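# Move the long carton from desk to counter

## Task

Pick up the elongated cardboard box on the desk and set it down on the counter that stands behind the shelving unit. No part of it may overhang the counter's edge, the stacked cartons must stay undisturbed, the robot must neither topple nor finish leaning, and the box has to rest there by itself, not held up by the robot.

## Robot and tools

Robot: a Rainbow Robotics RB-Y1. It has a wheeled base with two driven wheels and two passive rear casters. The base is 0.66 m long and 0.58 m wide, and its front edge sits 0.10 m ahead of the wheel axle. A folding leg (ankle, knee, hip) carries a chest with a panning and tilting head (head_camera) and two 7-joint arms. Each arm ends in a parallel gripper with its own camera (left_wrist_camera, right_wrist_camera). Loose objects can occasionally get a small push from outside.

Frames. The base frame has its origin on the floor between the drive wheels, with x ahead, y to the robot's left and z up. Results give the chest, left_hand and right_hand poses in this frame. A hand point is the spot between its finger pads. The fingers extend along the hand's -z axis and close along its x axis. Reported hand positions can be off, more so with the arm stretched. The odometry frame is the base frame at the scene's start. base_odometry counts wheel rotation only, so slipping shows up as travel. Heading runs -3.142 to 3.142, positive to the left.

execute_actions(actions, cameras). actions is a list holding one action, or nothing (an empty list just reports state and images). An action may contain:
- base: a relative move from where the base is now, with exactly one key. translate_m is metres, -3 to 3, positive forward. rotate_rad is radians, -3.2 to 3.2, positive counter-clockwise seen from above. The base cannot move sideways. A base move needing more than 8.667 s at its top speed is rejected.
- joints: absolute targets keyed by joint name, in radians, except grippers, which are in metres of opening. Ranges: torso_squat_rad 0 to 1.2 (higher lowers a level chest); torso_shift_rad -0.3 to 0.6 (positive pushes the hips forward); torso_pitch_rad -0.2 to 1.4 (positive leans forward); torso_yaw_rad -1.5 to 1.5 (positive left). Per arm: shoulder_pitch -2.356 to 2.356 (0 hangs down, negative raises the arm forward); left_shoulder_roll 0 to 3.141 and right_shoulder_roll -3.141 to 0 (away from the body); shoulder_yaw -2.094 to 2.094; elbow -2.617 to 0.01 (negative bends); forearm_roll -3.141 to 3.141; wrist_pitch -1.57 to 1.919 (negative tips the hand forward); hand_roll -2.705 to 2.705; gripper_m 0 to 0.1. Yaw and roll signs are the same on both arms. head_pan_rad -0.523 to 0.523 (positive left, relative to the chest); head_tilt_rad -0.35 to 1.57 (positive looks down). A joint counts as reached within 0.02 rad, or 0.004 m for grippers.
- speeds: caps on base speed for this action only. translate_m 0.05 to 0.4 m/s, rotate_rad 0.1 to 1.509 rad/s. By default the highest value is used.
- min_time_s: 0.1 to 8, the shortest duration for each arm or head motion.
Parts of one action start together and may finish at different times, and no action lasts more than 15 s. A joint left out of an action may still be driving toward an earlier target. cameras takes head_camera, left_wrist_camera, right_wrist_camera or all. Omitting it, or passing null, gives all; [] gives none. An unknown key, a bad camera name or a value out of range rejects the whole call, and nothing moves.

Torso combinations must also hold: squat+shift <= 1.52; squat-shift+pitch <= 1.57; shift+0.5*pitch-0.4*squat <= 0.7; shift+0.3*pitch-0.5*squat <= 0.39. If one is broken, the torso moves only partway and reports off_target. To grip something, command an opening at least 0.005 m narrower than the object; off_target on the gripper is then expected.

Results. Each result gives joint_positions, base_status, joint_status, on_its_own (motions this call did not command; "held at" is the held target, not the actual angle), base_odometry, the poses, motor temperatures (one block per arm, in joint_positions order), and images in the order of the pictures line. Status words: done (for the base, the wheels turned the full amount even if they slipped); off_target; limit_stop_at_<name>; contact_stop (torso or arm met firm resistance); time_out; stopped_with_arm; limit_stop_at_own_body (a guard stopped the motion before it could hit the robot's own body). "joint command not followed" plus a cause line means an arm's targets were withheld, usually for self or arm-to-arm clearance. The joints concerned read not_followed and may be retried later. A contact_stop, time_out or stopped_with_arm halts the whole group (torso, left arm or right arm), which then holds where it is. To recover, first back off the arms in their own action, then the torso. If both hands hold one object and the torso contact-stops at once with nothing in its way, resend every arm joint (not the grippers) at its current reading, then repeat the torso command.

wait(seconds): 0 to 10 s with no new command, then the same report. zoom_image(camera, region): region is [x0, y0, x1, y1] in pixels of that camera's latest full image, at most 504 by 504. read_manual(section): licence texts only, no motion. finished_scene(scene): pass the number of the current scene to end it. It cannot be undone, so the box must already be resting on the counter.

Cautions. The base keeps driving into furniture, and a bent leg can reach past the front edge. A leg pressing on furniture can push the robot backward without odometry showing it. Each arm is rated for 3 kg, and a heavy load held far forward can tip the robot. Never let the arms or grippers strike or squeeze each other: a hard press ends the run. If contact torque reaches a joint's limit (shoulder joints 64.4 N m, elbow 33.1, wrist and forearm joints 23), everything stops for 10 s. Motors warn at 65 °C and brake at 80 °C. While you think, the robot keeps holding its last command. Avoid drops, slams and forceful shoves.

Each tool is called after "Emit:" as name([rows], argument=value, ...), one row to a line, values as JSON.

## Session

Emit:
execute_actions(actions=[])

Scene clock: 0.00 s.
Motor temperatures (°C, as the motors report them): left_arm=[39 34 32 38 39 45 35] | right_arm=[36 35 39 40 44 47 39]
base_odometry: x=+0.000 y=+0.000 heading=+0.000 (m, m, rad; odometry frame)
base_status: not commanded
joint_positions: torso_squat_rad=+0.350 torso_shift_rad=+0.000 torso_pitch_rad=+0.000 torso_yaw_rad=+0.000 left_shoulder_pitch_rad=-0.002 left_shoulder_roll_rad=+0.030 left_shoulder_yaw_rad=-0.043 left_elbow_rad=-0.126 left_forearm_roll_rad=+0.046 left_wrist_pitch_rad=+0.026 left_hand_roll_rad=-0.010 left_gripper_m=+0.100 right_shoulder_pitch_rad=-0.021 right_shoulder_roll_rad=-0.030 right_shoulder_yaw_rad=-0.017 right_elbow_rad=-0.285 right_forearm_roll_rad=-0.044 right_wrist_pitch_rad=+0.008 right_hand_roll_rad=-0.005 right_gripper_m=+0.100 head_pan_rad=-0.001 head_tilt_rad=+0.401
joint_status: not commanded
chest: x=-0.2281 y=+0.0002 z=+1.2475 quat_wxyz=(+1.000, +0.000, +0.000, +0.000) (m; base frame)
left_hand: x=-0.1712 y=+0.2407 z=+0.5646 quat_wxyz=(+0.999, +0.013, -0.051, -0.005) (m; base frame)
right_hand: x=-0.0772 y=-0.2439 z=+0.5785 quat_wxyz=(+0.989, -0.012, -0.148, -0.028) (m; base frame)
pictures: head_camera, left_wrist_camera, right_wrist_camera
Images, in order (width x height): head_camera 896x504, left_wrist_camera 644x364, right_wrist_camera 644x364.

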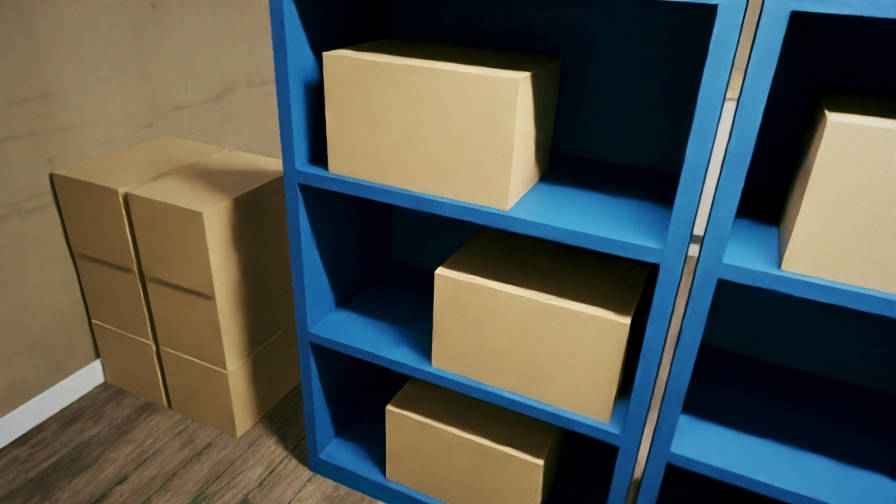

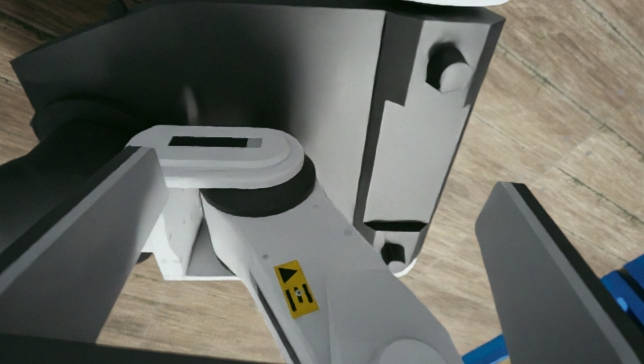

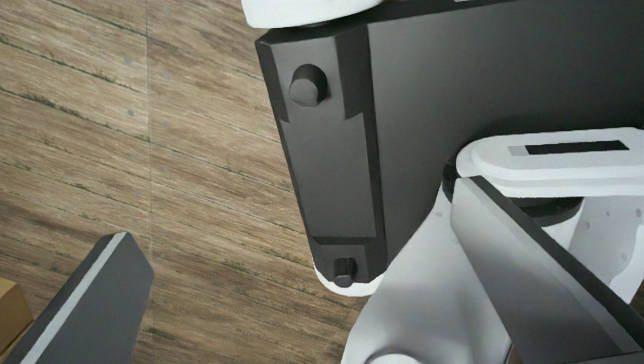

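Look around.

Emit:
execute_actions([
  {"base":{"rotate_rad":-1.5},"joints":{"head_tilt_rad":0.25}},
], cameras=["head_camera"])

Emit:
execute_actions([
  {"base":{"rotate_rad":-1.5}},
], cameras=["head_camera"])

Emit:
execute_actions([
  {"base":{"rotate_rad":-1.5}},
], cameras=["head_camera"])

Scene clock: 4.07 s.
Motor temperatures (°C, as the motors report them): left_arm=[39 34 32 38 39 45 35] | right_arm=[36 35 39 40 44 47 39]
base_odometry: x=+0.000 y=+0.000 heading=-1.499 (m, m, rad; odometry frame)
base_status: done
joint_positions: torso_squat_rad=+0.350 torso_shift_rad=+0.000 torso_pitch_rad=+0.000 torso_yaw_rad=+0.000 left_shoulder_pitch_rad=-0.002 left_shoulder_roll_rad=+0.030 left_shoulder_yaw_rad=-0.043 left_elbow_rad=-0.126 left_forearm_roll_rad=+0.046 left_wrist_pitch_rad=+0.026 left_hand_roll_rad=-0.010 left_gripper_m=+0.100 right_shoulder_pitch_rad=-0.021 right_shoulder_roll_rad=-0.030 right_shoulder_yaw_rad=-0.017 right_elbow_rad=-0.285 right_forearm_roll_rad=-0.044 right_wrist_pitch_rad=+0.008 right_hand_roll_rad=-0.005 right_gripper_m=+0.100 head_pan_rad=-0.001 head_tilt_rad=+0.250
joint_status: all done
chest: x=-0.2282 y=+0.0002 z=+1.2475 quat_wxyz=(+1.000, +0.000, +0.000, +0.000) (m; base frame)
left_hand: x=-0.1712 y=+0.2407 z=+0.5646 quat_wxyz=(+0.999, +0.013, -0.051, -0.005) (m; base frame)
right_hand: x=-0.0772 y=-0.2439 z=+0.5786 quat_wxyz=(+0.988, -0.012, -0.148, -0.028) (m; base frame)
pictures: head_camera
Images, in order (width x height): head_camera 896x504.

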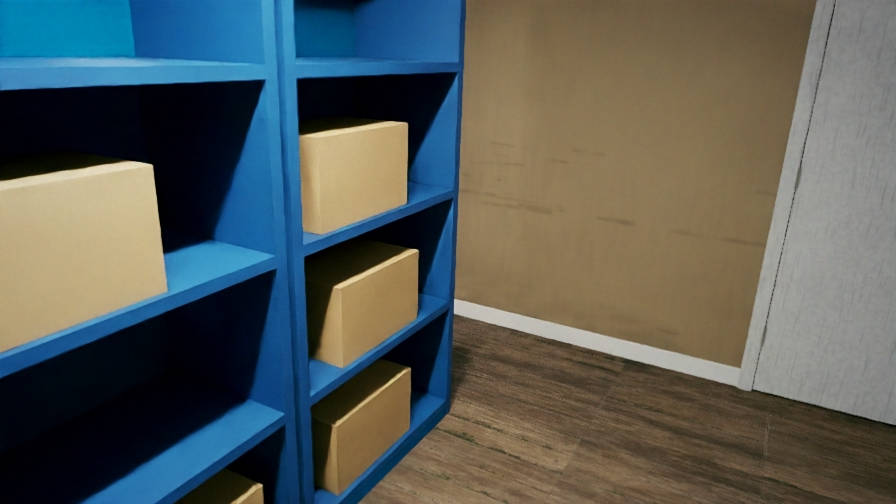

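Scene clock: 8.00 s.
Motor temperatures (°C, as the motors report them): left_arm=[39 34 32 38 39 45 35] | right_arm=[36 35 39 41 44 47 39]
base_odometry: x=+0.000 y=+0.000 heading=-2.999 (m, m, rad; odometry frame)
base_status: done
joint_positions: torso_squat_rad=+0.350 torso_shift_rad=+0.000 torso_pitch_rad=+0.000 torso_yaw_rad=+0.000 left_shoulder_pitch_rad=-0.002 left_shoulder_roll_rad=+0.030 left_shoulder_yaw_rad=-0.043 left_elbow_rad=-0.126 left_forearm_roll_rad=+0.046 left_wrist_pitch_rad=+0.026 left_hand_roll_rad=-0.010 left_gripper_m=+0.100 right_shoulder_pitch_rad=-0.021 right_shoulder_roll_rad=-0.030 right_shoulder_yaw_rad=-0.017 right_elbow_rad=-0.285 right_forearm_roll_rad=-0.044 right_wrist_pitch_rad=+0.008 right_hand_roll_rad=-0.005 right_gripper_m=+0.100 head_pan_rad=-0.001 head_tilt_rad=+0.250
joint_status: not commanded
chest: x=-0.2282 y=+0.0002 z=+1.2475 quat_wxyz=(+1.000, +0.000, +0.000, +0.000) (m; base frame)
left_hand: x=-0.1712 y=+0.2407 z=+0.5646 quat_wxyz=(+0.999, +0.013, -0.051, -0.005) (m; base frame)
right_hand: x=-0.0772 y=-0.2439 z=+0.5786 quat_wxyz=(+0.988, -0.012, -0.148, -0.028) (m; base frame)
pictures: head_camera
Images, in order (width x height): head_camera 896x504.

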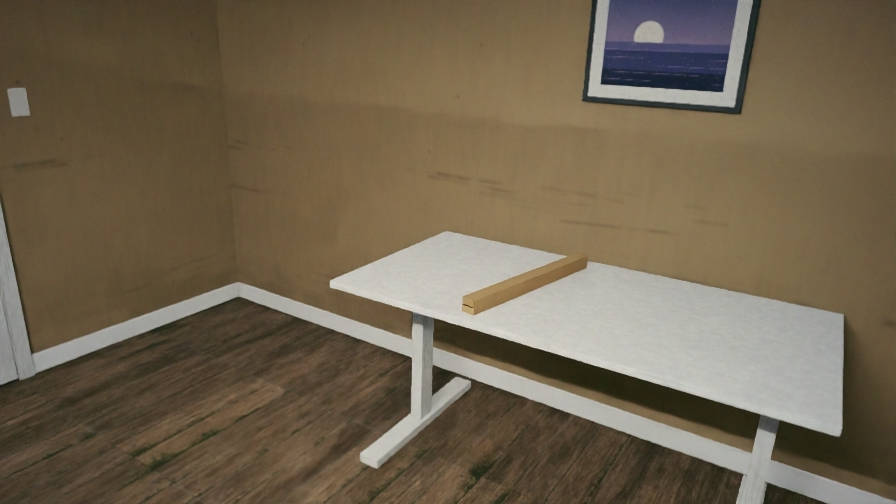

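Scene clock: 11.93 s.
Motor temperatures (°C, as the motors report them): left_arm=[39 34 32 38 39 45 35] | right_arm=[36 35 39 41 44 47 39]
base_odometry: x=+0.000 y=+0.000 heading=+1.785 (m, m, rad; odometry frame)
base_status: done
joint_positions: torso_squat_rad=+0.350 torso_shift_rad=+0.000 torso_pitch_rad=+0.000 torso_yaw_rad=+0.000 left_shoulder_pitch_rad=-0.002 left_shoulder_roll_rad=+0.030 left_shoulder_yaw_rad=-0.043 left_elbow_rad=-0.126 left_forearm_roll_rad=+0.046 left_wrist_pitch_rad=+0.026 left_hand_roll_rad=-0.010 left_gripper_m=+0.100 right_shoulder_pitch_rad=-0.021 right_shoulder_roll_rad=-0.030 right_shoulder_yaw_rad=-0.017 right_elbow_rad=-0.285 right_forearm_roll_rad=-0.044 right_wrist_pitch_rad=+0.008 right_hand_roll_rad=-0.005 right_gripper_m=+0.100 head_pan_rad=-0.001 head_tilt_rad=+0.250
joint_status: not commanded
chest: x=-0.2282 y=+0.0002 z=+1.2475 quat_wxyz=(+1.000, +0.000, +0.000, +0.000) (m; base frame)
left_hand: x=-0.1712 y=+0.2407 z=+0.5646 quat_wxyz=(+0.999, +0.013, -0.051, -0.005) (m; base frame)
right_hand: x=-0.0772 y=-0.2439 z=+0.5786 quat_wxyz=(+0.988, -0.012, -0.148, -0.028) (m; base frame)
pictures: head_camera
Images, in order (width x height): head_camera 896x504.

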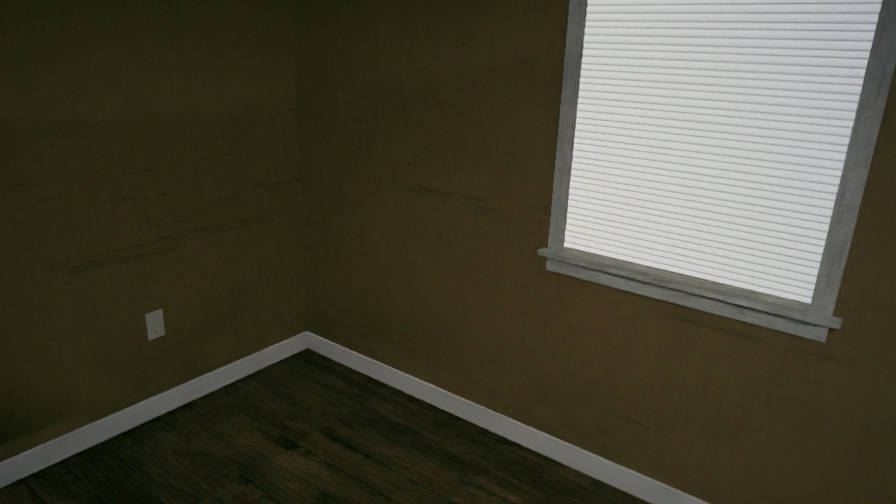

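Emit:
execute_actions([
  {"base":{"rotate_rad":1.35},"joints":{"head_tilt_rad":0.5}},
], cameras=["head_camera"])

Emit:
execute_actions([
  {"base":{"translate_m":0.5}},
], cameras=["head_camera"])

Scene clock: 15.80 s.
Motor temperatures (°C, as the motors report them): left_arm=[39 34 32 38 39 45 35] | right_arm=[36 35 39 41 44 47 39]
base_odometry: x=+0.000 y=+0.000 heading=+3.134 (m, m, rad; odometry frame)
base_status: done
joint_positions: torso_squat_rad=+0.350 torso_shift_rad=+0.000 torso_pitch_rad=+0.000 torso_yaw_rad=+0.000 left_shoulder_pitch_rad=-0.002 left_shoulder_roll_rad=+0.030 left_shoulder_yaw_rad=-0.043 left_elbow_rad=-0.126 left_forearm_roll_rad=+0.046 left_wrist_pitch_rad=+0.026 left_hand_roll_rad=-0.010 left_gripper_m=+0.100 right_shoulder_pitch_rad=-0.021 right_shoulder_roll_rad=-0.030 right_shoulder_yaw_rad=-0.017 right_elbow_rad=-0.285 right_forearm_roll_rad=-0.044 right_wrist_pitch_rad=+0.008 right_hand_roll_rad=-0.005 right_gripper_m=+0.100 head_pan_rad=-0.001 head_tilt_rad=+0.500
joint_status: all done
chest: x=-0.2282 y=+0.0001 z=+1.2475 quat_wxyz=(+1.000, +0.000, +0.000, +0.000) (m; base frame)
left_hand: x=-0.1712 y=+0.2407 z=+0.5646 quat_wxyz=(+0.999, +0.013, -0.051, -0.005) (m; base frame)
right_hand: x=-0.0772 y=-0.2439 z=+0.5785 quat_wxyz=(+0.988, -0.012, -0.148, -0.028) (m; base frame)
pictures: head_camera
Images, in order (width x height): head_camera 896x504.

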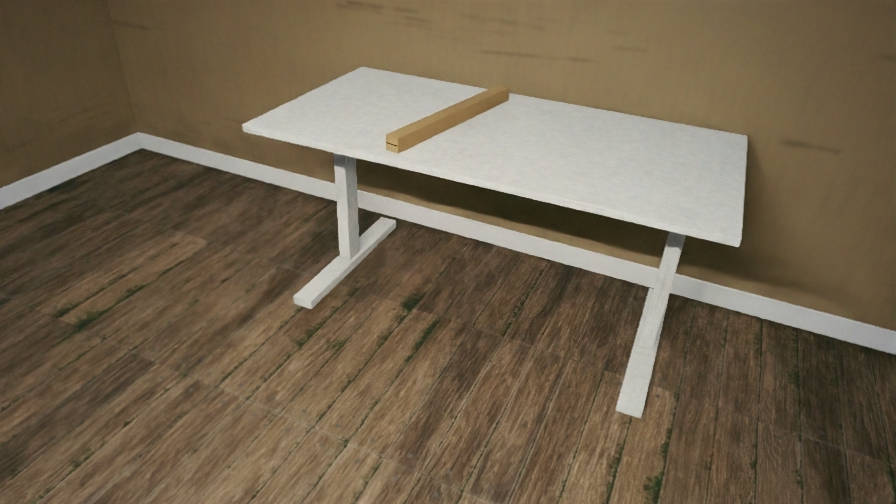

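Scene clock: 18.50 s.
Motor temperatures (°C, as the motors report them): left_arm=[39 34 32 38 39 45 35] | right_arm=[36 35 39 41 44 47 39]
base_odometry: x=-0.500 y=+0.003 heading=+3.135 (m, m, rad; odometry frame)
base_status: done
joint_positions: torso_squat_rad=+0.350 torso_shift_rad=+0.000 torso_pitch_rad=+0.000 torso_yaw_rad=+0.000 left_shoulder_pitch_rad=-0.003 left_shoulder_roll_rad=+0.030 left_shoulder_yaw_rad=-0.043 left_elbow_rad=-0.126 left_forearm_roll_rad=+0.046 left_wrist_pitch_rad=+0.026 left_hand_roll_rad=-0.010 left_gripper_m=+0.100 right_shoulder_pitch_rad=-0.021 right_shoulder_roll_rad=-0.030 right_shoulder_yaw_rad=-0.017 right_elbow_rad=-0.285 right_forearm_roll_rad=-0.044 right_wrist_pitch_rad=+0.008 right_hand_roll_rad=-0.005 right_gripper_m=+0.100 head_pan_rad=-0.001 head_tilt_rad=+0.500
joint_status: not commanded
chest: x=-0.2281 y=+0.0001 z=+1.2475 quat_wxyz=(+1.000, +0.000, +0.000, +0.000) (m; base frame)
left_hand: x=-0.1711 y=+0.2407 z=+0.5646 quat_wxyz=(+0.999, +0.013, -0.051, -0.005) (m; base frame)
right_hand: x=-0.0772 y=-0.2439 z=+0.5785 quat_wxyz=(+0.989, -0.012, -0.148, -0.028) (m; base frame)
pictures: head_camera
Images, in order (width x height): head_camera 896x504.

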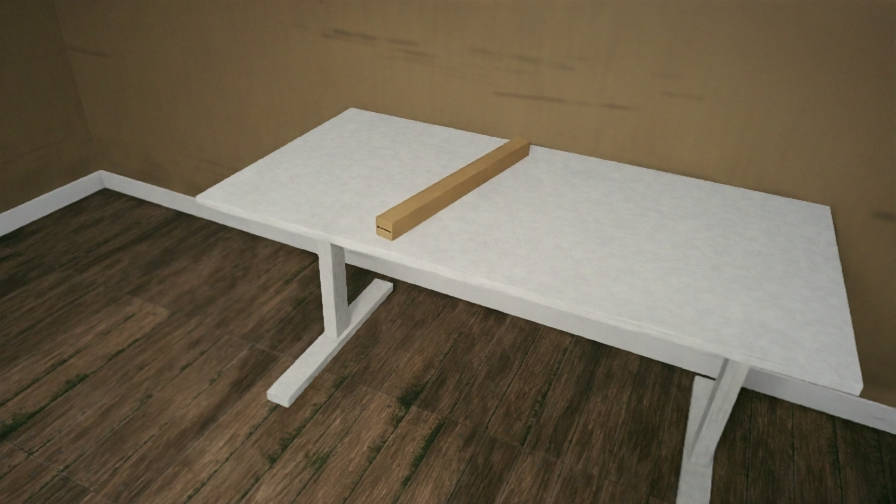

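Emit:
execute_actions([
  {"base":{"rotate_rad":0.53}},
], cameras=[])

Emit:
execute_actions([
  {"base":{"translate_m":0.7}},
], cameras=[])

Emit:
execute_actions([
  {"base":{"rotate_rad":-1.1},"joints":{"head_tilt_rad":0.7,"head_pan_rad":0.0}},
], cameras=["head_camera"])

Scene clock: 21.77 s.
Motor temperatures (°C, as the motors report them): left_arm=[39 34 32 38 39 45 35] | right_arm=[36 35 39 41 44 47 39]
base_odometry: x=-0.500 y=+0.004 heading=-2.619 (m, m, rad; odometry frame)
base_status: done
joint_positions: torso_squat_rad=+0.350 torso_shift_rad=+0.000 torso_pitch_rad=+0.000 torso_yaw_rad=+0.000 left_shoulder_pitch_rad=-0.003 left_shoulder_roll_rad=+0.030 left_shoulder_yaw_rad=-0.043 left_elbow_rad=-0.126 left_forearm_roll_rad=+0.046 left_wrist_pitch_rad=+0.026 left_hand_roll_rad=-0.010 left_gripper_m=+0.100 right_shoulder_pitch_rad=-0.021 right_shoulder_roll_rad=-0.030 right_shoulder_yaw_rad=-0.017 right_elbow_rad=-0.285 right_forearm_roll_rad=-0.044 right_wrist_pitch_rad=+0.008 right_hand_roll_rad=-0.005 right_gripper_m=+0.100 head_pan_rad=-0.001 head_tilt_rad=+0.500
joint_status: not commanded
chest: x=-0.2281 y=+0.0001 z=+1.2475 quat_wxyz=(+1.000, +0.000, +0.000, +0.000) (m; base frame)
left_hand: x=-0.1711 y=+0.2407 z=+0.5646 quat_wxyz=(+0.999, +0.013, -0.051, -0.005) (m; base frame)
right_hand: x=-0.0772 y=-0.2439 z=+0.5785 quat_wxyz=(+0.989, -0.012, -0.148, -0.028) (m; base frame)
pictures: none
No camera images: the call's "cameras" was empty. Leave "cameras" out to get every camera's image.

Scene clock: 24.97 s.
Motor temperatures (°C, as the motors report them): left_arm=[39 34 32 38 39 45 35] | right_arm=[36 35 39 41 44 47 39]
base_odometry: x=-1.106 y=-0.346 heading=-2.618 (m, m, rad; odometry frame)
base_status: done
joint_positions: torso_squat_rad=+0.350 torso_shift_rad=+0.000 torso_pitch_rad=+0.000 torso_yaw_rad=+0.000 left_shoulder_pitch_rad=-0.003 left_shoulder_roll_rad=+0.030 left_shoulder_yaw_rad=-0.043 left_elbow_rad=-0.126 left_forearm_roll_rad=+0.046 left_wrist_pitch_rad=+0.026 left_hand_roll_rad=-0.010 left_gripper_m=+0.100 right_shoulder_pitch_rad=-0.021 right_shoulder_roll_rad=-0.030 right_shoulder_yaw_rad=-0.017 right_elbow_rad=-0.285 right_forearm_roll_rad=-0.044 right_wrist_pitch_rad=+0.008 right_hand_roll_rad=-0.005 right_gripper_m=+0.100 head_pan_rad=-0.001 head_tilt_rad=+0.500
joint_status: not commanded
chest: x=-0.2281 y=+0.0001 z=+1.2475 quat_wxyz=(+1.000, +0.000, +0.000, +0.000) (m; base frame)
left_hand: x=-0.1711 y=+0.2407 z=+0.5646 quat_wxyz=(+0.999, +0.013, -0.051, -0.005) (m; base frame)
right_hand: x=-0.0772 y=-0.2439 z=+0.5785 quat_wxyz=(+0.989, -0.012, -0.148, -0.028) (m; base frame)
pictures: none
No camera images: the call's "cameras" was empty. Leave "cameras" out to get every camera's image.

Scene clock: 28.40 s.
Motor temperatures (°C, as the motors report them): left_arm=[39 34 32 38 39 45 35] | right_arm=[36 35 39 41 44 47 39]
base_odometry: x=-1.106 y=-0.346 heading=+2.566 (m, m, rad; odometry frame)
base_status: done
joint_positions: torso_squat_rad=+0.350 torso_shift_rad=+0.000 torso_pitch_rad=+0.000 torso_yaw_rad=+0.000 left_shoulder_pitch_rad=-0.002 left_shoulder_roll_rad=+0.030 left_shoulder_yaw_rad=-0.043 left_elbow_rad=-0.126 left_forearm_roll_rad=+0.046 left_wrist_pitch_rad=+0.026 left_hand_roll_rad=-0.010 left_gripper_m=+0.100 right_shoulder_pitch_rad=-0.021 right_shoulder_roll_rad=-0.030 right_shoulder_yaw_rad=-0.017 right_elbow_rad=-0.285 right_forearm_roll_rad=-0.044 right_wrist_pitch_rad=+0.008 right_hand_roll_rad=-0.005 right_gripper_m=+0.100 head_pan_rad=+0.000 head_tilt_rad=+0.700
joint_status: all done
chest: x=-0.2281 y=+0.0002 z=+1.2475 quat_wxyz=(+1.000, +0.000, +0.000, +0.000) (m; base frame)
left_hand: x=-0.1711 y=+0.2407 z=+0.5646 quat_wxyz=(+0.999, +0.013, -0.051, -0.005) (m; base frame)
right_hand: x=-0.0772 y=-0.2439 z=+0.5785 quat_wxyz=(+0.989, -0.012, -0.148, -0.028) (m; base frame)
pictures: head_camera
Images, in order (width x height): head_camera 896x504.

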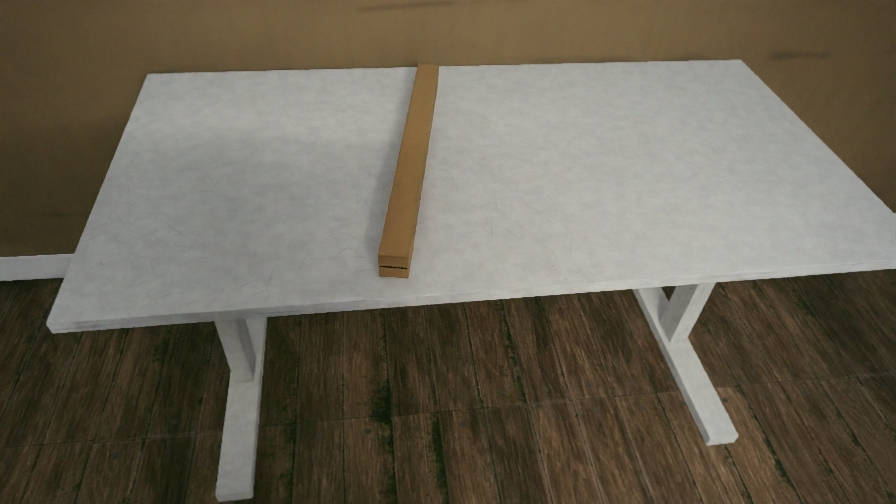

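Emit:
execute_actions([
  {"base":{"rotate_rad":-0.3},"joints":{"torso_pitch_rad":0.7,"left_shoulder_pitch_rad":-0.78,"left_shoulder_roll_rad":0.0,"left_shoulder_yaw_rad":0,"left_elbow_rad":-1.69,"left_forearm_roll_rad":0,"left_wrist_pitch_rad":1.77,"left_hand_roll_rad":1.57,"right_elbow_rad":-0.1,"right_shoulder_pitch_rad":0.5,"head_tilt_rad":0.3}},
], cameras=[])

Emit:
execute_actions([
  {"base":{"translate_m":0.5}},
], cameras=[])

Emit:
execute_actions([
  {"base":{"rotate_rad":0.24}},
])

Scene clock: 32.03 s.
Motor temperatures (°C, as the motors report them): left_arm=[39 34 32 38 39 45 35] | right_arm=[36 35 39 41 44 47 39]
base_odometry: x=-1.106 y=-0.346 heading=+2.266 (m, m, rad; odometry frame)
base_status: done
joint_positions: torso_squat_rad=+0.350 torso_shift_rad=+0.000 torso_pitch_rad=+0.700 torso_yaw_rad=+0.000 left_shoulder_pitch_rad=-0.780 left_shoulder_roll_rad=+0.000 left_shoulder_yaw_rad=+0.000 left_elbow_rad=-1.690 left_forearm_roll_rad=+0.000 left_wrist_pitch_rad=+1.770 left_hand_roll_rad=+1.570 left_gripper_m=+0.100 right_shoulder_pitch_rad=+0.500 right_shoulder_roll_rad=-0.030 right_shoulder_yaw_rad=-0.017 right_elbow_rad=-0.100 right_forearm_roll_rad=-0.044 right_wrist_pitch_rad=+0.008 right_hand_roll_rad=-0.005 right_gripper_m=+0.100 head_pan_rad=+0.000 head_tilt_rad=+0.300
joint_status: all done
chest: x=-0.0289 y=+0.0001 z=+1.1747 quat_wxyz=(+0.939, +0.000, +0.343, +0.000) (m; base frame)
left_hand: x=+0.2981 y=+0.1079 z=+0.7451 quat_wxyz=(+0.789, -0.013, +0.043, +0.613) (m; base frame)
right_hand: x=-0.6634 y=-0.2209 z=+0.8977 quat_wxyz=(+0.851, -0.062, +0.511, -0.097) (m; base frame)
pictures: none
No camera images: the call's "cameras" was empty. Leave "cameras" out to get every camera's image.

Scene clock: 43.07 s.
Motor temperatures (°C, as the motors report them): left_arm=[40 36 32 39 44 58 35] | right_arm=[37 35 39 41 44 47 39]
TORQUE FAULT: left_wrist_pitch_rad reached its load limit. The robot stopped for 10 seconds, dropped its targets and accepts commands again. The stop added 9.0 s to the call and to motion_time.
base_odometry: x=-1.268 y=-0.152 heading=+2.266 (m, m, rad; odometry frame)
base_status: translate_m torque_fault (by the wheels' count: +0.254 of +0.500)
joint_positions: torso_squat_rad=+0.350 torso_shift_rad=-0.002 torso_pitch_rad=+0.699 torso_yaw_rad=+0.000 left_shoulder_pitch_rad=-0.770 left_shoulder_roll_rad=-0.012 left_shoulder_yaw_rad=-0.004 left_elbow_rad=-1.686 left_forearm_roll_rad=+0.005 left_wrist_pitch_rad=+2.007 left_hand_roll_rad=+1.571 left_gripper_m=+0.093 right_shoulder_pitch_rad=+0.500 right_shoulder_roll_rad=-0.030 right_shoulder_yaw_rad=-0.017 right_elbow_rad=-0.100 right_forearm_roll_rad=-0.044 right_wrist_pitch_rad=+0.008 right_hand_roll_rad=-0.005 right_gripper_m=+0.100 head_pan_rad=+0.000 head_tilt_rad=+0.300
joint_status: not commanded
on_its_own: left_wrist_pitch_rad is held at +1.802, not at your +1.770, since a torque_fault
chest: x=-0.0301 y=-0.0003 z=+1.1749 quat_wxyz=(+0.940, +0.000, +0.342, +0.000) (m; base frame)
left_hand: x=+0.2381 y=+0.1158 z=+0.7512 quat_wxyz=(+0.785, +0.080, +0.125, +0.601) (m; base frame)
right_hand: x=-0.6640 y=-0.2211 z=+0.8966 quat_wxyz=(+0.852, -0.062, +0.511, -0.098) (m; base frame)
pictures: none
No camera images: the call's "cameras" was empty. Leave "cameras" out to get every camera's image.

not run: a stop came earlier in this reply.

Emit:
execute_actions([
  {"base":{"translate_m":-0.12},"joints":{"left_wrist_pitch_rad":1.77,"left_gripper_m":0.1}},
])

Scene clock: 53.20 s.
Motor temperatures (°C, as the motors report them): left_arm=[40 36 32 39 43 55 35] | right_arm=[37 35 39 41 44 47 39]
TORQUE FAULT: left_wrist_pitch_rad reached its load limit. The robot stopped for 10 seconds, dropped its targets and accepts commands again. The stop added 9.4 s to the call and to motion_time.
base_odometry: x=-1.267 y=-0.153 heading=+2.265 (m, m, rad; odometry frame)
base_status: translate_m torque_fault (by the wheels' count: -0.001 of -0.120)
joint_positions: torso_squat_rad=+0.350 torso_shift_rad=-0.001 torso_pitch_rad=+0.699 torso_yaw_rad=+0.000 left_shoulder_pitch_rad=-0.767 left_shoulder_roll_rad=-0.015 left_shoulder_yaw_rad=-0.005 left_elbow_rad=-1.685 left_forearm_roll_rad=+0.006 left_wrist_pitch_rad=+2.020 left_hand_roll_rad=+1.572 left_gripper_m=+0.098 right_shoulder_pitch_rad=+0.500 right_shoulder_roll_rad=-0.030 right_shoulder_yaw_rad=-0.017 right_elbow_rad=-0.100 right_forearm_roll_rad=-0.044 right_wrist_pitch_rad=+0.008 right_hand_roll_rad=-0.005 right_gripper_m=+0.100 head_pan_rad=+0.000 head_tilt_rad=+0.300
joint_status: left_wrist_pitch_rad torque_fault (moved +0.014 of -0.237); the others done
on_its_own: left_wrist_pitch_rad is held at +2.019, not at your +1.770, since a torque_fault
chest: x=-0.0296 y=-0.0001 z=+1.1749 quat_wxyz=(+0.940, +0.000, +0.342, +0.000) (m; base frame)
left_hand: x=+0.2337 y=+0.1154 z=+0.7514 quat_wxyz=(+0.784, +0.086, +0.132, +0.600) (m; base frame)
right_hand: x=-0.6637 y=-0.2210 z=+0.8971 quat_wxyz=(+0.852, -0.062, +0.511, -0.097) (m; base frame)
pictures: head_camera, left_wrist_camera, right_wrist_camera
Images, in order (width x height): head_camera 896x504, left_wrist_camera 644x364, right_wrist_camera 644x364.

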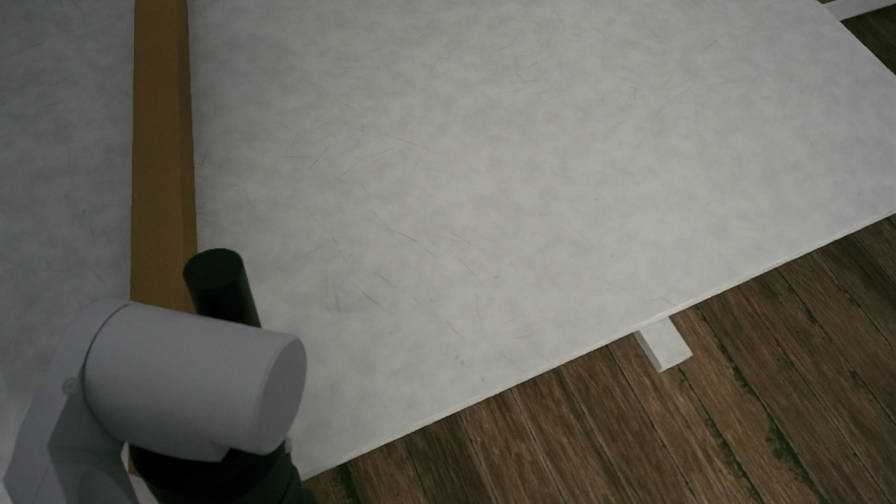

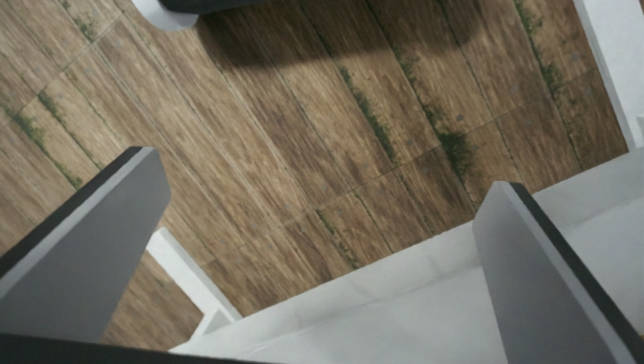

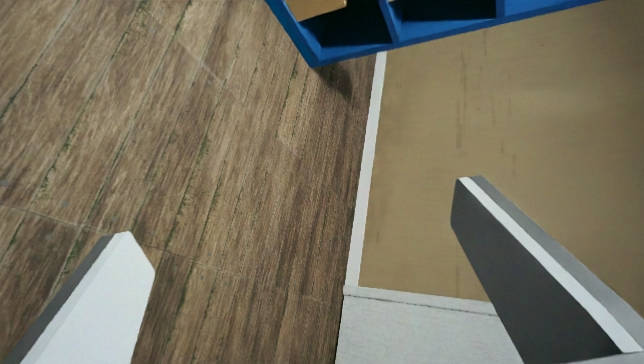

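Emit:
execute_actions([
  {"base":{"translate_m":-0.15}},
], cameras=[])

Emit:
execute_actions([
  {"base":{"rotate_rad":0.26},"joints":{"left_wrist_pitch_rad":1.6,"left_shoulder_pitch_rad":-0.95,"left_shoulder_roll_rad":0.15,"left_gripper_m":0.1,"head_tilt_rad":0.1,"head_pan_rad":0.2}},
])

Scene clock: 55.03 s.
Motor temperatures (°C, as the motors report them): left_arm=[40 36 32 39 43 54 35] | right_arm=[37 35 39 41 44 47 39]
base_odometry: x=-1.171 y=-0.268 heading=+2.264 (m, m, rad; odometry frame)
base_status: done
joint_positions: torso_squat_rad=+0.350 torso_shift_rad=+0.000 torso_pitch_rad=+0.700 torso_yaw_rad=+0.000 left_shoulder_pitch_rad=-0.771 left_shoulder_roll_rad=-0.011 left_shoulder_yaw_rad=-0.004 left_elbow_rad=-1.686 left_forearm_roll_rad=+0.004 left_wrist_pitch_rad=+2.019 left_hand_roll_rad=+1.571 left_gripper_m=+0.100 right_shoulder_pitch_rad=+0.500 right_shoulder_roll_rad=-0.030 right_shoulder_yaw_rad=-0.017 right_elbow_rad=-0.100 right_forearm_roll_rad=-0.044 right_wrist_pitch_rad=+0.008 right_hand_roll_rad=-0.005 right_gripper_m=+0.100 head_pan_rad=+0.000 head_tilt_rad=+0.300
joint_status: not commanded
on_its_own: left_wrist_pitch_rad is held at +2.019, not at your +1.770, since a torque_fault
chest: x=-0.0290 y=+0.0001 z=+1.1747 quat_wxyz=(+0.939, +0.000, +0.343, +0.000) (m; base frame)
left_hand: x=+0.2366 y=+0.1171 z=+0.7518 quat_wxyz=(+0.784, +0.085, +0.128, +0.601) (m; base frame)
right_hand: x=-0.6633 y=-0.2209 z=+0.8974 quat_wxyz=(+0.852, -0.062, +0.511, -0.097) (m; base frame)
pictures: none
No camera images: the call's "cameras" was empty. Leave "cameras" out to get every camera's image.

Scene clock: 56.80 s.
Motor temperatures (°C, as the motors report them): left_arm=[40 36 32 39 43 54 35] | right_arm=[37 35 39 41 44 47 39]
base_odometry: x=-1.171 y=-0.268 heading=+2.524 (m, m, rad; odometry frame)
base_status: done
joint_positions: torso_squat_rad=+0.350 torso_shift_rad=+0.000 torso_pitch_rad=+0.700 torso_yaw_rad=+0.000 left_shoulder_pitch_rad=-0.950 left_shoulder_roll_rad=+0.150 left_shoulder_yaw_rad=-0.004 left_elbow_rad=-1.686 left_forearm_roll_rad=+0.004 left_wrist_pitch_rad=+1.600 left_hand_roll_rad=+1.571 left_gripper_m=+0.100 right_shoulder_pitch_rad=+0.500 right_shoulder_roll_rad=-0.030 right_shoulder_yaw_rad=-0.017 right_elbow_rad=-0.100 right_forearm_roll_rad=-0.044 right_wrist_pitch_rad=+0.008 right_hand_roll_rad=-0.005 right_gripper_m=+0.100 head_pan_rad=+0.200 head_tilt_rad=+0.100
joint_status: all done
chest: x=-0.0290 y=+0.0001 z=+1.1747 quat_wxyz=(+0.939, +0.000, +0.343, +0.000) (m; base frame)
left_hand: x=+0.4237 y=+0.1364 z=+0.8064 quat_wxyz=(+0.792, -0.099, -0.116, +0.591) (m; base frame)
right_hand: x=-0.6633 y=-0.2209 z=+0.8975 quat_wxyz=(+0.852, -0.062, +0.511, -0.097) (m; base frame)
pictures: head_camera, left_wrist_camera, right_wrist_camera
Images, in order (width x height): head_camera 896x504, left_wrist_camera 644x364, right_wrist_camera 644x364.

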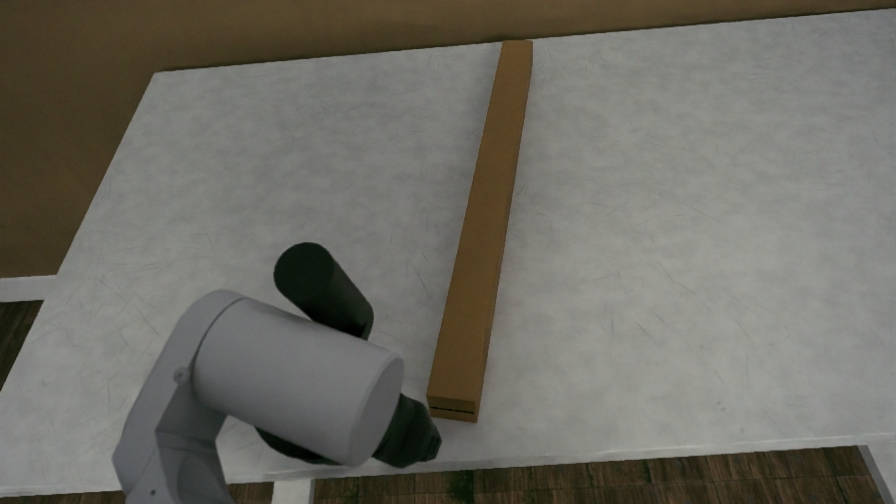

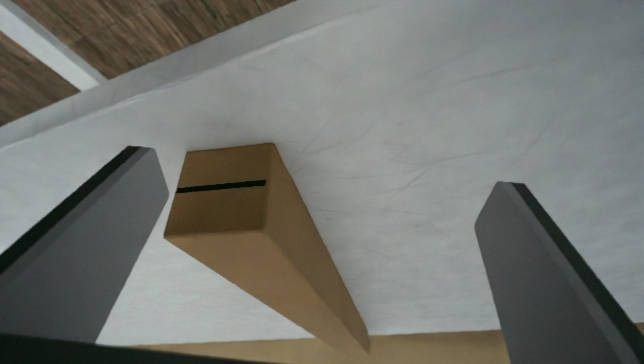

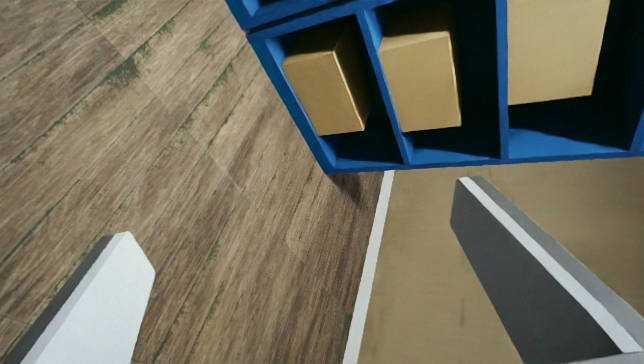

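Emit:
execute_actions([
  {"joints":{"left_wrist_pitch_rad":1.9,"left_shoulder_pitch_rad":-1.1,"left_elbow_rad":-1.5,"left_shoulder_roll_rad":0.0}},
], cameras=[])

Emit:
execute_actions([
  {"base":{"translate_m":0.36},"speeds":{"translate_m":0.2},"joints":{"head_tilt_rad":0.4}},
])

Scene clock: 58.57 s.
Motor temperatures (°C, as the motors report them): left_arm=[40 35 32 39 43 53 35] | right_arm=[37 35 39 41 44 47 39]
base_odometry: x=-1.171 y=-0.268 heading=+2.524 (m, m, rad; odometry frame)
base_status: not commanded
joint_positions: torso_squat_rad=+0.350 torso_shift_rad=+0.000 torso_pitch_rad=+0.700 torso_yaw_rad=+0.000 left_shoulder_pitch_rad=-1.100 left_shoulder_roll_rad=+0.000 left_shoulder_yaw_rad=-0.004 left_elbow_rad=-1.500 left_forearm_roll_rad=+0.004 left_wrist_pitch_rad=+1.900 left_hand_roll_rad=+1.571 left_gripper_m=+0.100 right_shoulder_pitch_rad=+0.500 right_shoulder_roll_rad=-0.030 right_shoulder_yaw_rad=-0.017 right_elbow_rad=-0.100 right_forearm_roll_rad=-0.044 right_wrist_pitch_rad=+0.008 right_hand_roll_rad=-0.005 right_gripper_m=+0.100 head_pan_rad=+0.200 head_tilt_rad=+0.100
joint_status: all done
chest: x=-0.0290 y=+0.0001 z=+1.1747 quat_wxyz=(+0.939, +0.000, +0.343, +0.000) (m; base frame)
left_hand: x=+0.3595 y=+0.0648 z=+0.8013 quat_wxyz=(+0.822, -0.001, +0.039, +0.569) (m; base frame)
right_hand: x=-0.6633 y=-0.2209 z=+0.8975 quat_wxyz=(+0.852, -0.062, +0.511, -0.097) (m; base frame)
pictures: none
No camera images: the call's "cameras" was empty. Leave "cameras" out to get every camera's image.

Scene clock: 61.50 s.
Motor temperatures (°C, as the motors report them): left_arm=[40 35 32 39 43 53 35] | right_arm=[37 35 39 41 44 47 39]
base_odometry: x=-1.465 y=-0.059 heading=+2.524 (m, m, rad; odometry frame)
base_status: done
joint_positions: torso_squat_rad=+0.350 torso_shift_rad=+0.000 torso_pitch_rad=+0.700 torso_yaw_rad=+0.000 left_shoulder_pitch_rad=-1.100 left_shoulder_roll_rad=+0.000 left_shoulder_yaw_rad=-0.004 left_elbow_rad=-1.500 left_forearm_roll_rad=+0.004 left_wrist_pitch_rad=+1.900 left_hand_roll_rad=+1.571 left_gripper_m=+0.100 right_shoulder_pitch_rad=+0.500 right_shoulder_roll_rad=-0.030 right_shoulder_yaw_rad=-0.017 right_elbow_rad=-0.100 right_forearm_roll_rad=-0.044 right_wrist_pitch_rad=+0.008 right_hand_roll_rad=-0.005 right_gripper_m=+0.100 head_pan_rad=+0.200 head_tilt_rad=+0.400
joint_status: all done
chest: x=-0.0289 y=+0.0001 z=+1.1747 quat_wxyz=(+0.939, +0.000, +0.343, +0.000) (m; base frame)
left_hand: x=+0.3596 y=+0.0648 z=+0.8012 quat_wxyz=(+0.822, -0.001, +0.039, +0.569) (m; base frame)
right_hand: x=-0.6633 y=-0.2209 z=+0.8975 quat_wxyz=(+0.852, -0.062, +0.511, -0.097) (m; base frame)
pictures: head_camera, left_wrist_camera, right_wrist_camera
Images, in order (width x height): head_camera 896x504, left_wrist_camera 644x364, right_wrist_camera 644x364.

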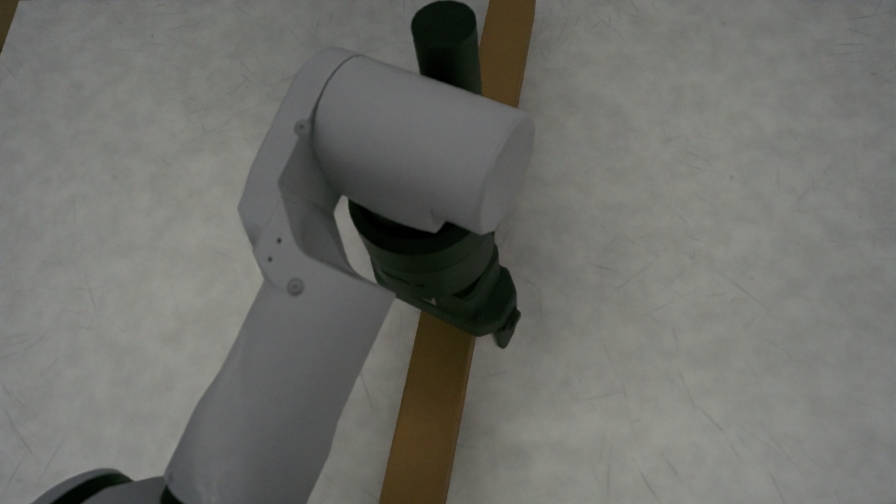

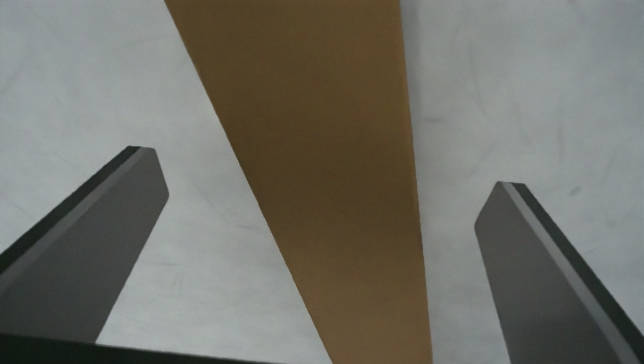

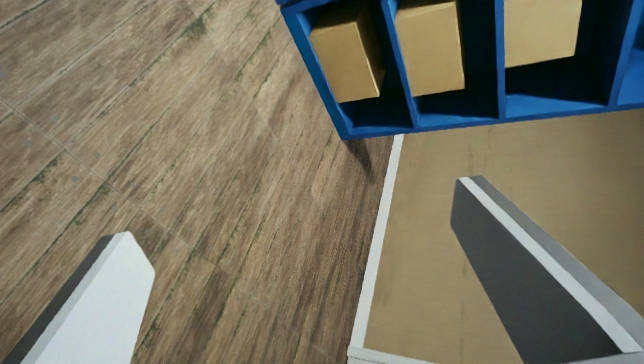

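Emit:
execute_actions([
  {"joints":{"left_hand_roll_rad":1.85}},
], cameras=["left_wrist_camera"])

Emit:
execute_actions([
  {"joints":{"torso_squat_rad":0.47}},
])

Scene clock: 62.40 s.
Motor temperatures (°C, as the motors report them): left_arm=[40 35 32 39 43 52 35] | right_arm=[37 35 39 41 44 47 39]
base_odometry: x=-1.465 y=-0.059 heading=+2.524 (m, m, rad; odometry frame)
base_status: not commanded
joint_positions: torso_squat_rad=+0.350 torso_shift_rad=+0.000 torso_pitch_rad=+0.700 torso_yaw_rad=+0.000 left_shoulder_pitch_rad=-1.100 left_shoulder_roll_rad=+0.000 left_shoulder_yaw_rad=-0.004 left_elbow_rad=-1.500 left_forearm_roll_rad=+0.004 left_wrist_pitch_rad=+1.900 left_hand_roll_rad=+1.850 left_gripper_m=+0.100 right_shoulder_pitch_rad=+0.500 right_shoulder_roll_rad=-0.030 right_shoulder_yaw_rad=-0.017 right_elbow_rad=-0.100 right_forearm_roll_rad=-0.044 right_wrist_pitch_rad=+0.008 right_hand_roll_rad=-0.005 right_gripper_m=+0.100 head_pan_rad=+0.200 head_tilt_rad=+0.400
joint_status: all done
chest: x=-0.0290 y=+0.0001 z=+1.1747 quat_wxyz=(+0.939, +0.000, +0.343, +0.000) (m; base frame)
left_hand: x=+0.3596 y=+0.0648 z=+0.8012 quat_wxyz=(+0.735, +0.005, +0.039, +0.677) (m; base frame)
right_hand: x=-0.6633 y=-0.2209 z=+0.8975 quat_wxyz=(+0.852, -0.062, +0.511, -0.097) (m; base frame)
pictures: left_wrist_camera
Images, in order (width x height): left_wrist_camera 644x364.

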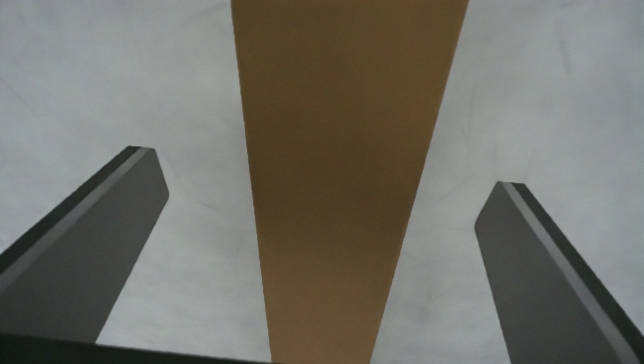

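Scene clock: 63.60 s.
Motor temperatures (°C, as the motors report them): left_arm=[40 35 32 39 42 52 35] | right_arm=[37 35 39 41 44 47 39]
base_odometry: x=-1.465 y=-0.059 heading=+2.524 (m, m, rad; odometry frame)
base_status: not commanded
joint_positions: torso_squat_rad=+0.470 torso_shift_rad=+0.000 torso_pitch_rad=+0.700 torso_yaw_rad=+0.000 left_shoulder_pitch_rad=-1.100 left_shoulder_roll_rad=+0.000 left_shoulder_yaw_rad=-0.004 left_elbow_rad=-1.500 left_forearm_roll_rad=+0.004 left_wrist_pitch_rad=+1.900 left_hand_roll_rad=+1.850 left_gripper_m=+0.100 right_shoulder_pitch_rad=+0.500 right_shoulder_roll_rad=-0.030 right_shoulder_yaw_rad=-0.017 right_elbow_rad=-0.100 right_forearm_roll_rad=-0.044 right_wrist_pitch_rad=+0.008 right_hand_roll_rad=-0.005 right_gripper_m=+0.100 head_pan_rad=+0.200 head_tilt_rad=+0.400
joint_status: all done
chest: x=-0.0290 y=+0.0001 z=+1.1413 quat_wxyz=(+0.939, +0.000, +0.343, +0.000) (m; base frame)
left_hand: x=+0.3596 y=+0.0648 z=+0.7678 quat_wxyz=(+0.735, +0.004, +0.039, +0.677) (m; base frame)
right_hand: x=-0.6633 y=-0.2209 z=+0.8640 quat_wxyz=(+0.852, -0.062, +0.511, -0.097) (m; base frame)
pictures: head_camera, left_wrist_camera, right_wrist_camera
Images, in order (width x height): head_camera 896x504, left_wrist_camera 644x364, right_wrist_camera 644x364.

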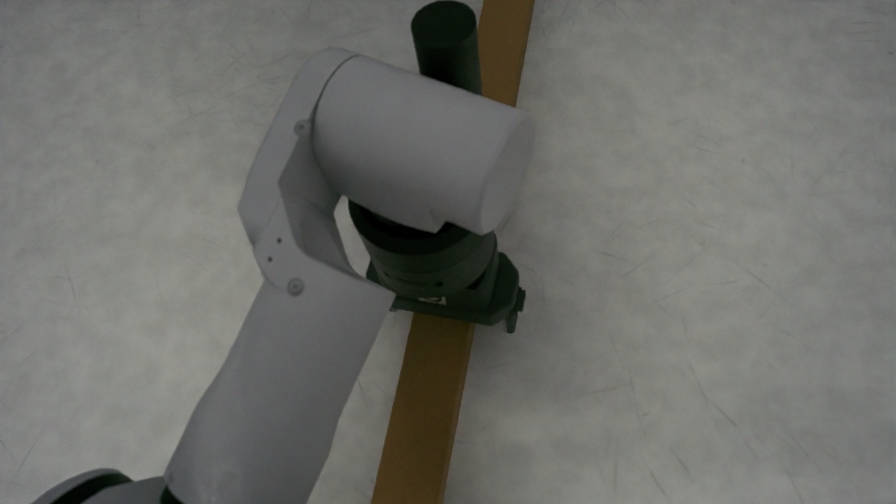

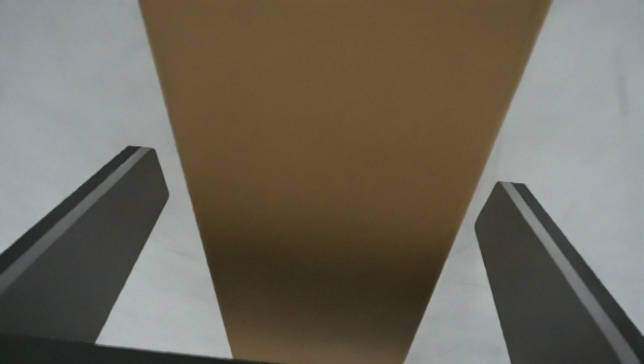

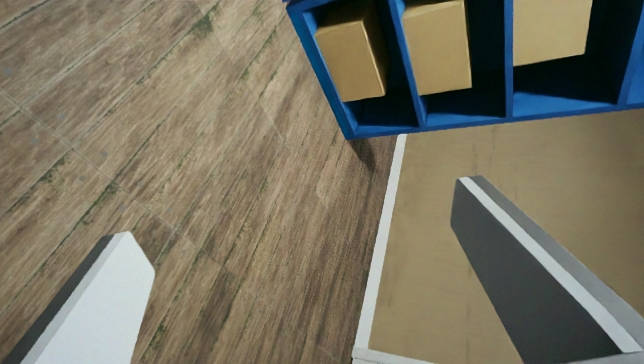

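A bit lower, then grip.

Emit:
execute_actions([
  {"joints":{"torso_squat_rad":0.53}},
], cameras=["left_wrist_camera"])

Emit:
execute_actions([
  {"joints":{"left_gripper_m":0.03}},
], cameras=["left_wrist_camera"])

Emit:
execute_actions([
  {"joints":{"torso_squat_rad":0.25,"head_tilt_rad":0.1}},
])

Scene clock: 64.83 s.
Motor temperatures (°C, as the motors report them): left_arm=[40 35 32 39 42 52 35] | right_arm=[37 35 39 41 44 47 39]
base_odometry: x=-1.465 y=-0.059 heading=+2.524 (m, m, rad; odometry frame)
base_status: not commanded
joint_positions: torso_squat_rad=+0.527 torso_shift_rad=-0.003 torso_pitch_rad=+0.692 torso_yaw_rad=+0.001 left_shoulder_pitch_rad=-1.105 left_shoulder_roll_rad=+0.000 left_shoulder_yaw_rad=-0.004 left_elbow_rad=-1.503 left_forearm_roll_rad=+0.004 left_wrist_pitch_rad=+1.900 left_hand_roll_rad=+1.850 left_gripper_m=+0.100 right_shoulder_pitch_rad=+0.500 right_shoulder_roll_rad=-0.030 right_shoulder_yaw_rad=-0.017 right_elbow_rad=-0.100 right_forearm_roll_rad=-0.044 right_wrist_pitch_rad=+0.008 right_hand_roll_rad=-0.005 right_gripper_m=+0.100 head_pan_rad=+0.200 head_tilt_rad=+0.400
joint_status: torso_squat_rad contact_stop (moved +0.057 of +0.060)
chest: x=-0.0325 y=+0.0000 z=+1.1239 quat_wxyz=(+0.941, +0.000, +0.339, +0.000) (m; base frame)
left_hand: x=+0.3612 y=+0.0641 z=+0.7559 quat_wxyz=(+0.735, -0.001, +0.033, +0.677) (m; base frame)
right_hand: x=-0.6646 y=-0.2212 z=+0.8416 quat_wxyz=(+0.854, -0.062, +0.508, -0.097) (m; base frame)
pictures: left_wrist_camera
Images, in order (width x height): left_wrist_camera 644x364.

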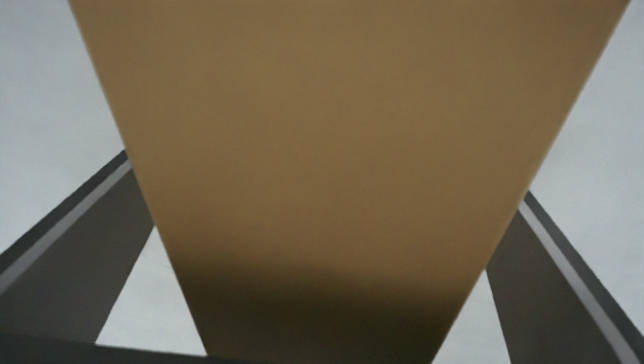

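not run: a stop came earlier in this reply.

not run: a stop came earlier in this reply.


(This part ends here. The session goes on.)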